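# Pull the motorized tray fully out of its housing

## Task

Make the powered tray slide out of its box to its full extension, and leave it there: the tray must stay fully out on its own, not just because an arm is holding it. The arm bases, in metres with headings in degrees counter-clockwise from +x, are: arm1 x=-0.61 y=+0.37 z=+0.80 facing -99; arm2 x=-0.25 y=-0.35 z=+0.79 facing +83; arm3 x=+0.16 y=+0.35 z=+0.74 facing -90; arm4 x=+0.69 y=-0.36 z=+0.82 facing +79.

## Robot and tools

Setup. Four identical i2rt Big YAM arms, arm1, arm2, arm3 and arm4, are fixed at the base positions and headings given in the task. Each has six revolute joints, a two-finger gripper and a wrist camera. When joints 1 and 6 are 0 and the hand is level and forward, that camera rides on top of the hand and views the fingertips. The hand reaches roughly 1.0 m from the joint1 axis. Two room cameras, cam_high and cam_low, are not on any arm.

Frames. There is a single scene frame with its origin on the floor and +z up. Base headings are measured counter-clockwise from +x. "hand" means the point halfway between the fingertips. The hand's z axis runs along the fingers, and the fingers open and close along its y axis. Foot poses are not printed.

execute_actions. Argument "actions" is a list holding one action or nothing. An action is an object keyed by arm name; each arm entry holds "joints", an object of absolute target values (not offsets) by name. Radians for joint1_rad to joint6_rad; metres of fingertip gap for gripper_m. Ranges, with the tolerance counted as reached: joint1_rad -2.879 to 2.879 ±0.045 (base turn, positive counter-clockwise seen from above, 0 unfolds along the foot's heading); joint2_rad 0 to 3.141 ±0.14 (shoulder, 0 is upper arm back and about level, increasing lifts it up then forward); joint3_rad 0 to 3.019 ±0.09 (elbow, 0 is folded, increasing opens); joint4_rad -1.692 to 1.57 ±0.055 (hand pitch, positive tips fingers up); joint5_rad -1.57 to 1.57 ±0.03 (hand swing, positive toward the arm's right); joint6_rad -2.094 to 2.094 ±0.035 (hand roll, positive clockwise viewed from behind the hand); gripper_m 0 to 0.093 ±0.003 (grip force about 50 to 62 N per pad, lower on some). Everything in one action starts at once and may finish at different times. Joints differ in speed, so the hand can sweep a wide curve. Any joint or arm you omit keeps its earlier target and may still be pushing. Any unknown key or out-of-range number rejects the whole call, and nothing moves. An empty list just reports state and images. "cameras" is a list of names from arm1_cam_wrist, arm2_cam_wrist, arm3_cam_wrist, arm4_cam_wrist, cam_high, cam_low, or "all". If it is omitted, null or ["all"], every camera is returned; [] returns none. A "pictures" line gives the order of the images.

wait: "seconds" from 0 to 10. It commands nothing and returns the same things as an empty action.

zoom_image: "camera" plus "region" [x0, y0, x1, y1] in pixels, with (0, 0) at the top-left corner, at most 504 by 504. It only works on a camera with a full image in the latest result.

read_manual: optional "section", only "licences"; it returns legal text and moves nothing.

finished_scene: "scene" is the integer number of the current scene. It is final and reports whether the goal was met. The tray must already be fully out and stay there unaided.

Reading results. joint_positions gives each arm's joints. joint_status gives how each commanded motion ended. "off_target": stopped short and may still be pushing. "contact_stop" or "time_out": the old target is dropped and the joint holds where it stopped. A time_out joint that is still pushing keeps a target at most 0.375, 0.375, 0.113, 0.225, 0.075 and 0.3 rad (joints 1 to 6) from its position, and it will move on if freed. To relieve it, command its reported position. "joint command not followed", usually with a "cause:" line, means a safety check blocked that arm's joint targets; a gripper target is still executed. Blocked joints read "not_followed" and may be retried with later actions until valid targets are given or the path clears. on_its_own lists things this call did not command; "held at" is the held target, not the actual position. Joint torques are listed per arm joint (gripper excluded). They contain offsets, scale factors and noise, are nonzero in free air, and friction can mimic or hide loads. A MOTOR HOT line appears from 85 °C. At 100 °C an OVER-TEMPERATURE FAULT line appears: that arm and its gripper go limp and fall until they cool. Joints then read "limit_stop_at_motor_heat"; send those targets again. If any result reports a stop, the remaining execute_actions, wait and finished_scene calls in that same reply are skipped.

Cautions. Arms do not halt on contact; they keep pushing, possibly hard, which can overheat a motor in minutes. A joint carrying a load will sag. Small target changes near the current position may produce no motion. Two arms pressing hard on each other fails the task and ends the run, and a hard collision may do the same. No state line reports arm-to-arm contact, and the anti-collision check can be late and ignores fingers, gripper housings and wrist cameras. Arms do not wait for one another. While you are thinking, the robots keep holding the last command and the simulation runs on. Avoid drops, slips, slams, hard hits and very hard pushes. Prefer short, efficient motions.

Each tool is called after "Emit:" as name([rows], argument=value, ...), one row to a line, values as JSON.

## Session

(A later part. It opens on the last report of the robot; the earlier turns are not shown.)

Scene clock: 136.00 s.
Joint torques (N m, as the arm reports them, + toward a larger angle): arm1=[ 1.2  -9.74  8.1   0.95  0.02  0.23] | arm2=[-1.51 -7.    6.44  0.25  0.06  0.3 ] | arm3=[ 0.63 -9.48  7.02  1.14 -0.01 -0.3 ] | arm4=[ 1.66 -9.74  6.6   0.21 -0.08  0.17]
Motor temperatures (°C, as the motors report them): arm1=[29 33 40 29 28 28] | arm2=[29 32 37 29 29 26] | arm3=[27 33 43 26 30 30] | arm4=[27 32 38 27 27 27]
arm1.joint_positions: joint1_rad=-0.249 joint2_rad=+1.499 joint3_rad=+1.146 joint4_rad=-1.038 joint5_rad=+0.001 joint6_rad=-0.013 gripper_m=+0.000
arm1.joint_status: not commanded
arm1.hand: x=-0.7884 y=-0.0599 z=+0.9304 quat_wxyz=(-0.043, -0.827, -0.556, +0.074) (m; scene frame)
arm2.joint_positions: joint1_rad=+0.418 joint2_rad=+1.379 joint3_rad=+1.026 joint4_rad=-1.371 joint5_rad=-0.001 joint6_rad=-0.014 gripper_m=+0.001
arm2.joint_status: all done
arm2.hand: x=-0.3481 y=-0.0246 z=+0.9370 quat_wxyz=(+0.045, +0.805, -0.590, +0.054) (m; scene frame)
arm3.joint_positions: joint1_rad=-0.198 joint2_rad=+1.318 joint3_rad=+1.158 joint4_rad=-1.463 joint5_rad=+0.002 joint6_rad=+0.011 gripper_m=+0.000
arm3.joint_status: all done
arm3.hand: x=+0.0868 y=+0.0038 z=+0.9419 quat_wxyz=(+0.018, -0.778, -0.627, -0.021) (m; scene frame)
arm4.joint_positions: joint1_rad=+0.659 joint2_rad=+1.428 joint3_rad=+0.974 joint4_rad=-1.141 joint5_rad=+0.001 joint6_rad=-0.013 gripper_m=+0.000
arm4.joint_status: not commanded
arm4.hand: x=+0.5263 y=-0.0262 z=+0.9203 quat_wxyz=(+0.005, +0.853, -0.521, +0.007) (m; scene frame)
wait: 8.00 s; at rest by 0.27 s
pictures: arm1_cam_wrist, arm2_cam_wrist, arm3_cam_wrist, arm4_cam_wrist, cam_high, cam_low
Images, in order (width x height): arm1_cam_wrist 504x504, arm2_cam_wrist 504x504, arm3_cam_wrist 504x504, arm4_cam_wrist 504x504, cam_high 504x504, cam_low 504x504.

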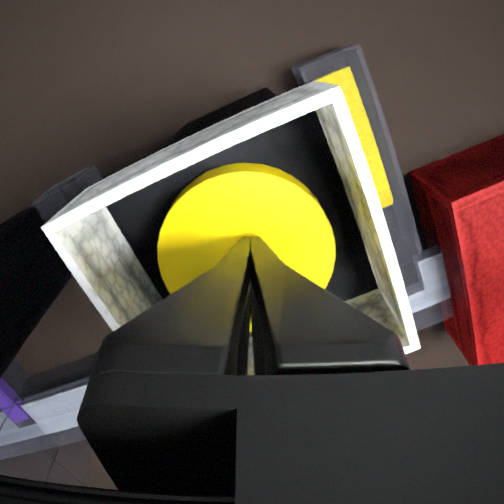

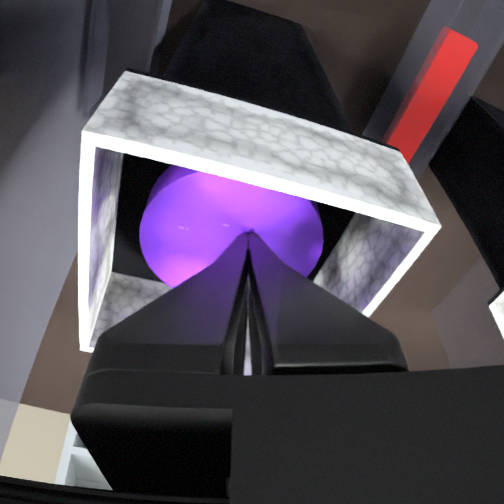

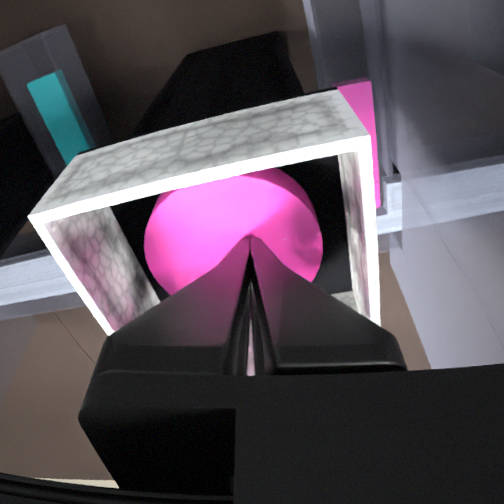

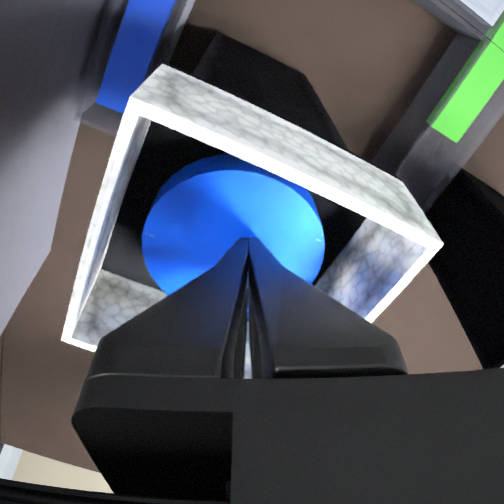

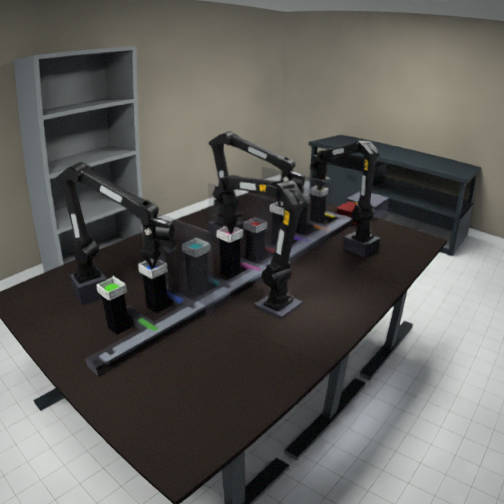

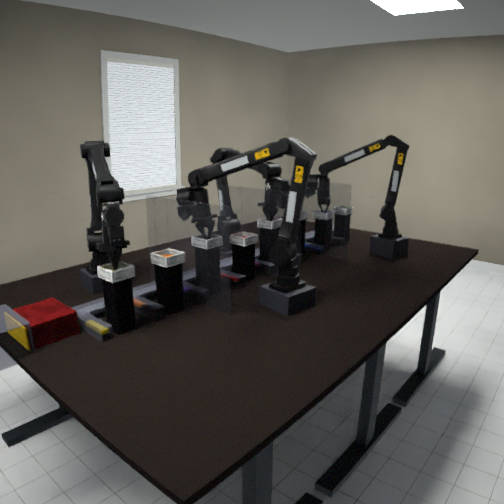

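Slow-bay window is about 160–175 s; switch the others now.

Emit:
execute_actions([
  {"arm1":{"joints":{"joint2_rad":1.33}},"arm4":{"joints":{"joint2_rad":1.26}}},
], cameras=[])

Emit:
execute_actions([
  {"arm1":{"joints":{"joint1_rad":0.252,"joint3_rad":1.1,"joint4_rad":-1.16}},"arm4":{"joints":{"joint1_rad":0.04,"joint4_rad":-1.27}}},
], cameras=[])

Emit:
execute_actions([
  {"arm1":{"joints":{"joint2_rad":1.5}},"arm4":{"joints":{"joint2_rad":1.49}}},
], cameras=[])

Emit:
wait(seconds=10)

Emit:
wait(seconds=10)

Scene clock: 144.60 s.
Joint torques (N m, as the arm reports them, + toward a larger angle): arm1=[  1.39 -11.63   9.08   1.35   0.     0.26] | arm2=[-1.51 -7.05  6.42  0.26  0.06  0.3 ] | arm3=[ 0.22 -8.91  7.    1.02 -0.02 -0.31] | arm4=[ 1.73 -8.36  7.91  0.6  -0.08  0.16]
Motor temperatures (°C, as the motors report them): arm1=[29 33 40 29 28 28] | arm2=[29 32 37 29 29 26] | arm3=[27 33 43 26 30 30] | arm4=[27 32 39 27 27 27]
arm1.joint_positions: joint1_rad=-0.249 joint2_rad=+1.321 joint3_rad=+1.142 joint4_rad=-1.038 joint5_rad=+0.001 joint6_rad=-0.013 gripper_m=+0.000
arm1.joint_status: all done
arm1.hand: x=-0.7844 y=-0.0518 z=+1.0067 quat_wxyz=(-0.090, -0.817, -0.550, +0.146) (m; scene frame)
arm2.joint_positions: joint1_rad=+0.418 joint2_rad=+1.379 joint3_rad=+1.026 joint4_rad=-1.371 joint5_rad=-0.001 joint6_rad=-0.014 gripper_m=+0.001
arm2.joint_status: not commanded
arm2.hand: x=-0.3481 y=-0.0246 z=+0.9370 quat_wxyz=(+0.045, +0.805, -0.590, +0.054) (m; scene frame)
arm3.joint_positions: joint1_rad=-0.198 joint2_rad=+1.318 joint3_rad=+1.158 joint4_rad=-1.463 joint5_rad=+0.002 joint6_rad=+0.011 gripper_m=+0.000
arm3.joint_status: not commanded
arm3.hand: x=+0.0868 y=+0.0038 z=+0.9419 quat_wxyz=(+0.018, -0.778, -0.627, -0.021) (m; scene frame)
arm4.joint_positions: joint1_rad=+0.659 joint2_rad=+1.245 joint3_rad=+0.966 joint4_rad=-1.141 joint5_rad=+0.001 joint6_rad=-0.013 gripper_m=+0.000
arm4.joint_status: all done
arm4.hand: x=+0.5281 y=-0.0297 z=+0.9810 quat_wxyz=(-0.041, +0.851, -0.520, -0.067) (m; scene frame)
pictures: none
No camera images: the call's "cameras" was empty. Leave "cameras" out to get every camera's image.

Scene clock: 145.83 s.
Joint torques (N m, as the arm reports them, + toward a larger angle): arm1=[  1.14 -10.5    9.01   0.16   0.03   0.25] | arm2=[-1.43 -7.05  6.43  0.25  0.06  0.3 ] | arm3=[ 0.22 -8.96  6.92  1.04 -0.02 -0.31] | arm4=[ 0.54 -8.26  7.75  0.18 -0.07  0.18]
Motor temperatures (°C, as the motors report them): arm1=[29 33 40 29 28 28] | arm2=[29 32 37 29 29 26] | arm3=[27 33 43 26 30 30] | arm4=[27 32 39 27 27 27]
arm1.joint_positions: joint1_rad=+0.253 joint2_rad=+1.325 joint3_rad=+1.102 joint4_rad=-1.148 joint5_rad=-0.001 joint6_rad=-0.013 gripper_m=+0.000
arm1.joint_status: all done
arm1.hand: x=-0.5647 y=-0.0476 z=+0.9796 quat_wxyz=(-0.069, -0.663, -0.743, +0.064) (m; scene frame)
arm2.joint_positions: joint1_rad=+0.418 joint2_rad=+1.379 joint3_rad=+1.026 joint4_rad=-1.371 joint5_rad=-0.001 joint6_rad=-0.014 gripper_m=+0.001
arm2.joint_status: not commanded
arm2.hand: x=-0.3481 y=-0.0246 z=+0.9370 quat_wxyz=(+0.045, +0.805, -0.590, +0.054) (m; scene frame)
arm3.joint_positions: joint1_rad=-0.198 joint2_rad=+1.318 joint3_rad=+1.158 joint4_rad=-1.463 joint5_rad=+0.002 joint6_rad=+0.011 gripper_m=+0.000
arm3.joint_status: not commanded
arm3.hand: x=+0.0868 y=+0.0038 z=+0.9419 quat_wxyz=(+0.018, -0.778, -0.627, -0.021) (m; scene frame)
arm4.joint_positions: joint1_rad=+0.046 joint2_rad=+1.247 joint3_rad=+0.966 joint4_rad=-1.259 joint5_rad=+0.001 joint6_rad=-0.013 gripper_m=+0.000
arm4.joint_status: all done
arm4.hand: x=+0.7438 y=-0.0242 z=+0.9769 quat_wxyz=(-0.012, +0.656, -0.755, -0.013) (m; scene frame)
pictures: none
No camera images: the call's "cameras" was empty. Leave "cameras" out to get every camera's image.

Scene clock: 146.70 s.
Joint torques (N m, as the arm reports them, + toward a larger angle): arm1=[  1.74 -10.61   7.3    0.23  -0.01   0.25] | arm2=[-1.51 -7.06  6.42  0.25  0.06  0.31] | arm3=[-0.01 -9.07  6.93  1.09 -0.04 -0.29] | arm4=[ 0.54 -8.72  5.96  0.1  -0.06  0.17]
Motor temperatures (°C, as the motors report them): arm1=[29 33 40 29 28 28] | arm2=[29 32 37 29 29 26] | arm3=[27 33 43 26 30 30] | arm4=[27 32 39 27 27 27]
arm1.joint_positions: joint1_rad=+0.253 joint2_rad=+1.468 joint3_rad=+1.116 joint4_rad=-1.154 joint5_rad=+0.000 joint6_rad=-0.013 gripper_m=+0.000
arm1.joint_status: all done
arm1.hand: x=-0.5641 y=-0.0550 z=+0.9277 quat_wxyz=(-0.019, -0.666, -0.746, +0.019) (m; scene frame)
arm2.joint_positions: joint1_rad=+0.418 joint2_rad=+1.379 joint3_rad=+1.026 joint4_rad=-1.371 joint5_rad=-0.001 joint6_rad=-0.014 gripper_m=+0.001
arm2.joint_status: not commanded
arm2.hand: x=-0.3481 y=-0.0246 z=+0.9370 quat_wxyz=(+0.045, +0.805, -0.590, +0.054) (m; scene frame)
arm3.joint_positions: joint1_rad=-0.198 joint2_rad=+1.318 joint3_rad=+1.158 joint4_rad=-1.463 joint5_rad=+0.002 joint6_rad=+0.011 gripper_m=+0.000
arm3.joint_status: not commanded
arm3.hand: x=+0.0868 y=+0.0038 z=+0.9419 quat_wxyz=(+0.018, -0.778, -0.627, -0.021) (m; scene frame)
arm4.joint_positions: joint1_rad=+0.046 joint2_rad=+1.454 joint3_rad=+0.978 joint4_rad=-1.267 joint5_rad=+0.001 joint6_rad=-0.013 gripper_m=+0.000
arm4.joint_status: all done
arm4.hand: x=+0.7438 y=-0.0214 z=+0.9147 quat_wxyz=(+0.066, +0.654, -0.752, +0.052) (m; scene frame)
pictures: none
No camera images: the call's "cameras" was empty. Leave "cameras" out to get every camera's image.

Scene clock: 156.70 s.
Joint torques (N m, as the arm reports them, + toward a larger angle): arm1=[  1.35 -11.02   7.29   0.39   0.1    0.2 ] | arm2=[-1.52 -6.98  6.43  0.25  0.06  0.3 ] | arm3=[ 0.36 -9.23  6.94  0.92  0.   -0.29] | arm4=[ 0.41 -8.59  5.94  0.1  -0.07  0.16]
Motor temperatures (°C, as the motors report them): arm1=[29 33 39 29 28 28] | arm2=[29 32 37 29 29 26] | arm3=[27 33 43 26 30 30] | arm4=[27 32 38 27 27 27]
arm1.joint_positions: joint1_rad=+0.253 joint2_rad=+1.468 joint3_rad=+1.116 joint4_rad=-1.154 joint5_rad=+0.000 joint6_rad=-0.013 gripper_m=+0.000
arm1.joint_status: all done
arm1.hand: x=-0.5641 y=-0.0550 z=+0.9277 quat_wxyz=(-0.019, -0.666, -0.746, +0.019) (m; scene frame)
arm2.joint_positions: joint1_rad=+0.418 joint2_rad=+1.379 joint3_rad=+1.026 joint4_rad=-1.371 joint5_rad=-0.001 joint6_rad=-0.014 gripper_m=+0.001
arm2.joint_status: not commanded
arm2.hand: x=-0.3481 y=-0.0246 z=+0.9370 quat_wxyz=(+0.045, +0.805, -0.590, +0.054) (m; scene frame)
arm3.joint_positions: joint1_rad=-0.198 joint2_rad=+1.318 joint3_rad=+1.158 joint4_rad=-1.463 joint5_rad=+0.002 joint6_rad=+0.011 gripper_m=+0.000
arm3.joint_status: not commanded
arm3.hand: x=+0.0868 y=+0.0038 z=+0.9419 quat_wxyz=(+0.018, -0.778, -0.627, -0.021) (m; scene frame)
arm4.joint_positions: joint1_rad=+0.046 joint2_rad=+1.454 joint3_rad=+0.978 joint4_rad=-1.267 joint5_rad=+0.001 joint6_rad=-0.013 gripper_m=+0.000
arm4.joint_status: all done
arm4.hand: x=+0.7438 y=-0.0214 z=+0.9147 quat_wxyz=(+0.066, +0.654, -0.752, +0.052) (m; scene frame)
wait: 10.00 s; at rest by 0.27 s
pictures: arm1_cam_wrist, arm2_cam_wrist, arm3_cam_wrist, arm4_cam_wrist, cam_high, cam_low
Images, in order (width x height): arm1_cam_wrist 504x504, arm2_cam_wrist 504x504, arm3_cam_wrist 504x504, arm4_cam_wrist 504x504, cam_high 504x504, cam_low 504x504.

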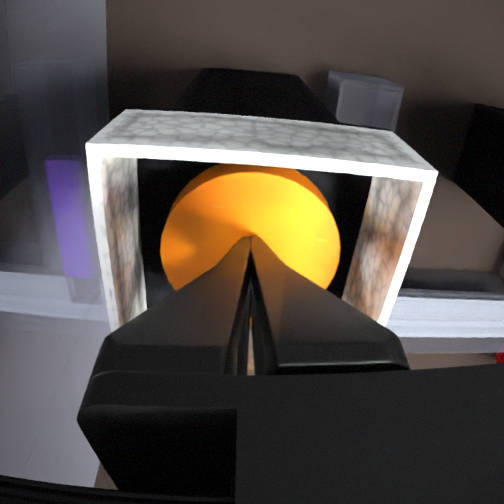

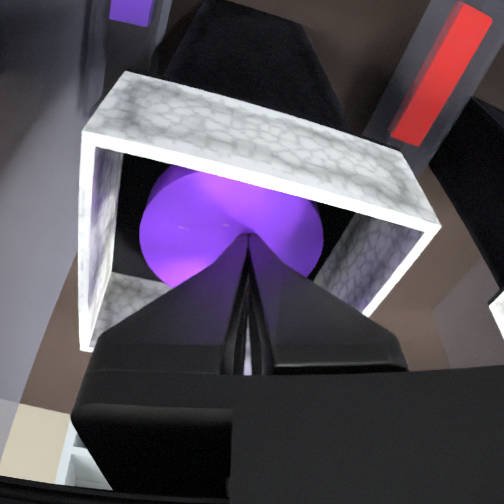

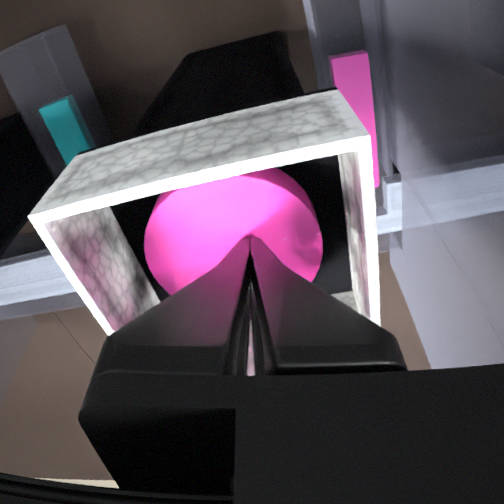

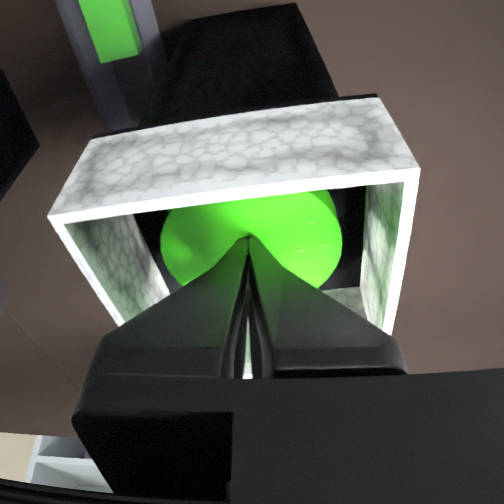

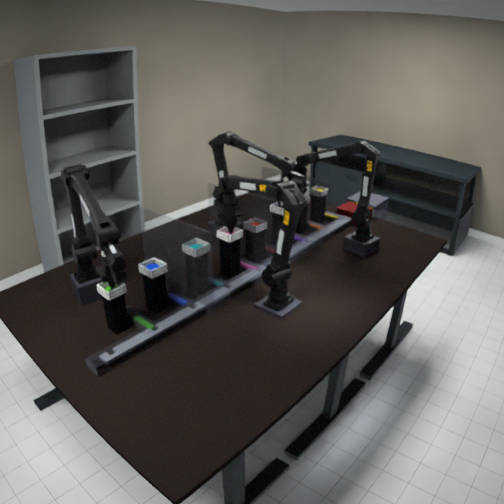

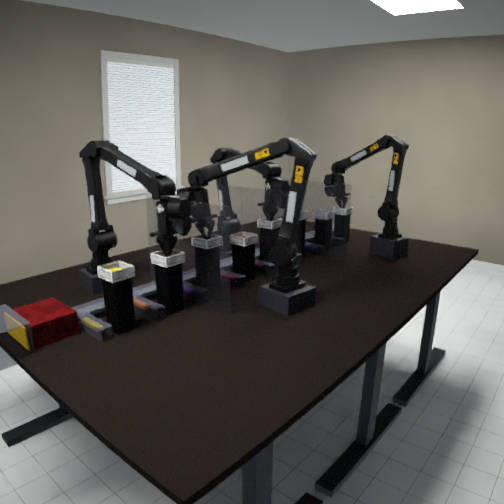

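Scene clock: 166.70 s.
Joint torques (N m, as the arm reports them, + toward a larger angle): arm1=[  1.69 -10.47   7.25   0.56   0.     0.17] | arm2=[-1.47 -7.08  6.42  0.25  0.06  0.3 ] | arm3=[ 0.26 -8.84  6.95  1.07 -0.03 -0.28] | arm4=[ 0.48 -8.72  5.92  0.08 -0.06  0.17]
Motor temperatures (°C, as the motors report them): arm1=[29 33 39 29 28 28] | arm2=[29 32 37 29 29 26] | arm3=[27 33 43 27 30 30] | arm4=[27 32 38 27 27 27]
arm1.joint_positions: joint1_rad=+0.253 joint2_rad=+1.468 joint3_rad=+1.116 joint4_rad=-1.154 joint5_rad=+0.000 joint6_rad=-0.013 gripper_m=+0.000
arm1.joint_status: all done
arm1.hand: x=-0.5641 y=-0.0550 z=+0.9277 quat_wxyz=(-0.019, -0.666, -0.746, +0.019) (m; scene frame)
arm2.joint_positions: joint1_rad=+0.418 joint2_rad=+1.379 joint3_rad=+1.026 joint4_rad=-1.371 joint5_rad=-0.001 joint6_rad=-0.014 gripper_m=+0.001
arm2.joint_status: not commanded
arm2.hand: x=-0.3481 y=-0.0246 z=+0.9370 quat_wxyz=(+0.045, +0.805, -0.590, +0.054) (m; scene frame)
arm3.joint_positions: joint1_rad=-0.198 joint2_rad=+1.318 joint3_rad=+1.158 joint4_rad=-1.463 joint5_rad=+0.002 joint6_rad=+0.011 gripper_m=+0.000
arm3.joint_status: not commanded
arm3.hand: x=+0.0868 y=+0.0038 z=+0.9419 quat_wxyz=(+0.018, -0.778, -0.627, -0.021) (m; scene frame)
arm4.joint_positions: joint1_rad=+0.046 joint2_rad=+1.454 joint3_rad=+0.978 joint4_rad=-1.267 joint5_rad=+0.001 joint6_rad=-0.013 gripper_m=+0.000
arm4.joint_status: all done
arm4.hand: x=+0.7438 y=-0.0214 z=+0.9147 quat_wxyz=(+0.066, +0.654, -0.752, +0.052) (m; scene frame)
wait: 10.00 s; at rest by 0.27 s
pictures: arm1_cam_wrist, arm2_cam_wrist, arm3_cam_wrist, arm4_cam_wrist, cam_high, cam_low
Images, in order (width x height): arm1_cam_wrist 504x504, arm2_cam_wrist 504x504, arm3_cam_wrist 504x504, arm4_cam_wrist 504x504, cam_high 504x504, cam_low 504x504.

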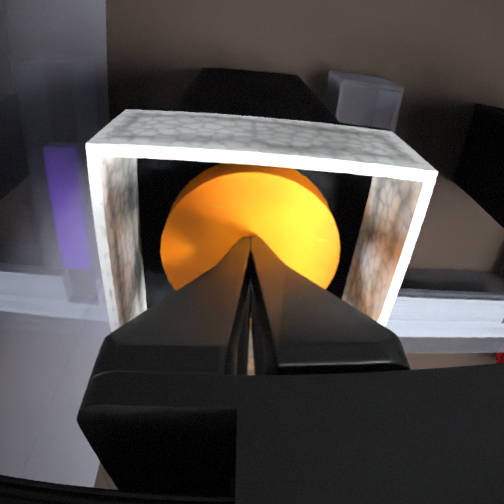

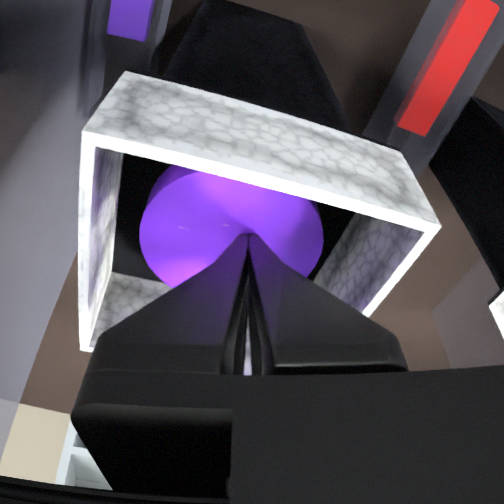

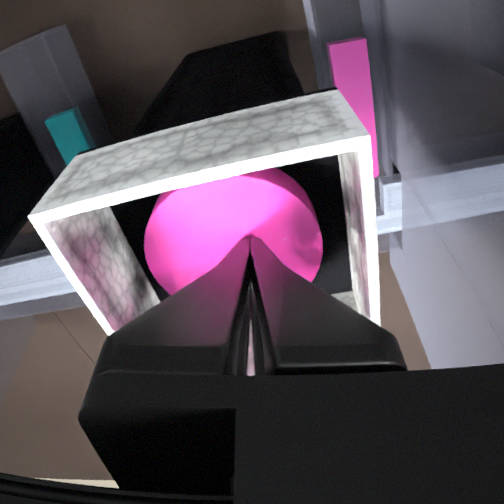

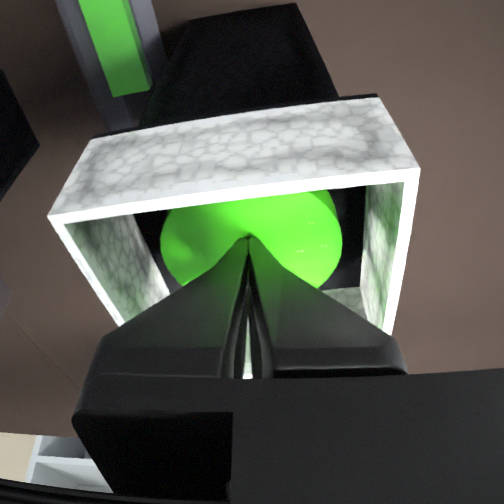

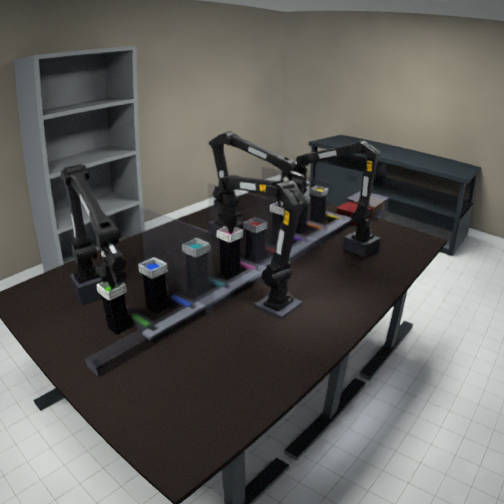

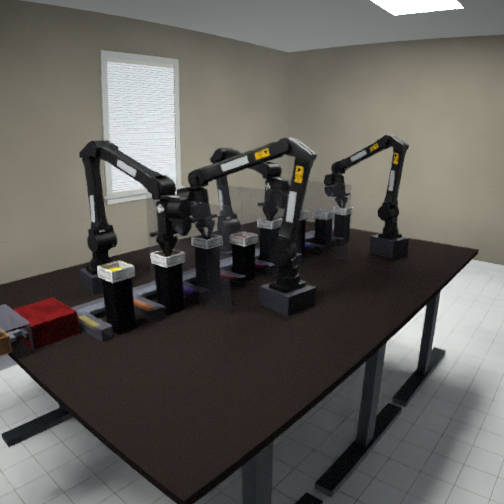

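Emit:
execute_actions([
  {"arm1":{"joints":{"joint2_rad":1.37}},"arm2":{"joints":{"joint2_rad":1.27}},"arm3":{"joints":{"joint2_rad":1.21}},"arm4":{"joints":{"joint2_rad":1.34}}},
], cameras=[])

Emit:
finished_scene(scene=2)

Scene clock: 170.57 s.
Joint torques (N m, as the arm reports them, + toward a larger angle): arm1=[  1.67 -11.98   8.51   0.27   0.08   0.25] | arm2=[-1.44 -6.97  7.17  0.48  0.06  0.3 ] | arm3=[ 0.56 -9.06  8.28  1.01 -0.05 -0.32] | arm4=[ 0.61 -9.29  7.28  0.34 -0.06  0.16]
Motor temperatures (°C, as the motors report them): arm1=[29 33 39 29 28 28] | arm2=[29 32 37 29 29 26] | arm3=[27 33 43 27 30 30] | arm4=[27 32 38 27 27 27]
arm1.joint_positions: joint1_rad=+0.253 joint2_rad=+1.368 joint3_rad=+1.106 joint4_rad=-1.154 joint5_rad=+0.000 joint6_rad=-0.013 gripper_m=+0.000
arm1.joint_status: all done
arm1.hand: x=-0.5646 y=-0.0493 z=+0.9635 quat_wxyz=(-0.052, -0.664, -0.744, +0.049) (m; scene frame)
arm2.joint_positions: joint1_rad=+0.418 joint2_rad=+1.263 joint3_rad=+1.021 joint4_rad=-1.371 joint5_rad=-0.001 joint6_rad=-0.014 gripper_m=+0.001
arm2.joint_status: all done
arm2.hand: x=-0.3464 y=-0.0297 z=+0.9713 quat_wxyz=(+0.012, +0.807, -0.591, +0.010) (m; scene frame)
arm3.joint_positions: joint1_rad=-0.198 joint2_rad=+1.197 joint3_rad=+1.146 joint4_rad=-1.459 joint5_rad=+0.002 joint6_rad=+0.011 gripper_m=+0.000
arm3.joint_status: all done
arm3.hand: x=+0.0896 y=+0.0172 z=+0.9773 quat_wxyz=(-0.018, -0.778, -0.627, +0.023) (m; scene frame)
arm4.joint_positions: joint1_rad=+0.046 joint2_rad=+1.328 joint3_rad=+0.969 joint4_rad=-1.267 joint5_rad=+0.001 joint6_rad=-0.013 gripper_m=+0.000
arm4.joint_status: all done
arm4.hand: x=+0.7437 y=-0.0236 z=+0.9520 quat_wxyz=(+0.021, +0.656, -0.754, +0.015) (m; scene frame)
pictures: none
No camera images: the call's "cameras" was empty. Leave "cameras" out to get every camera's image.

The scene is finished: the task was done.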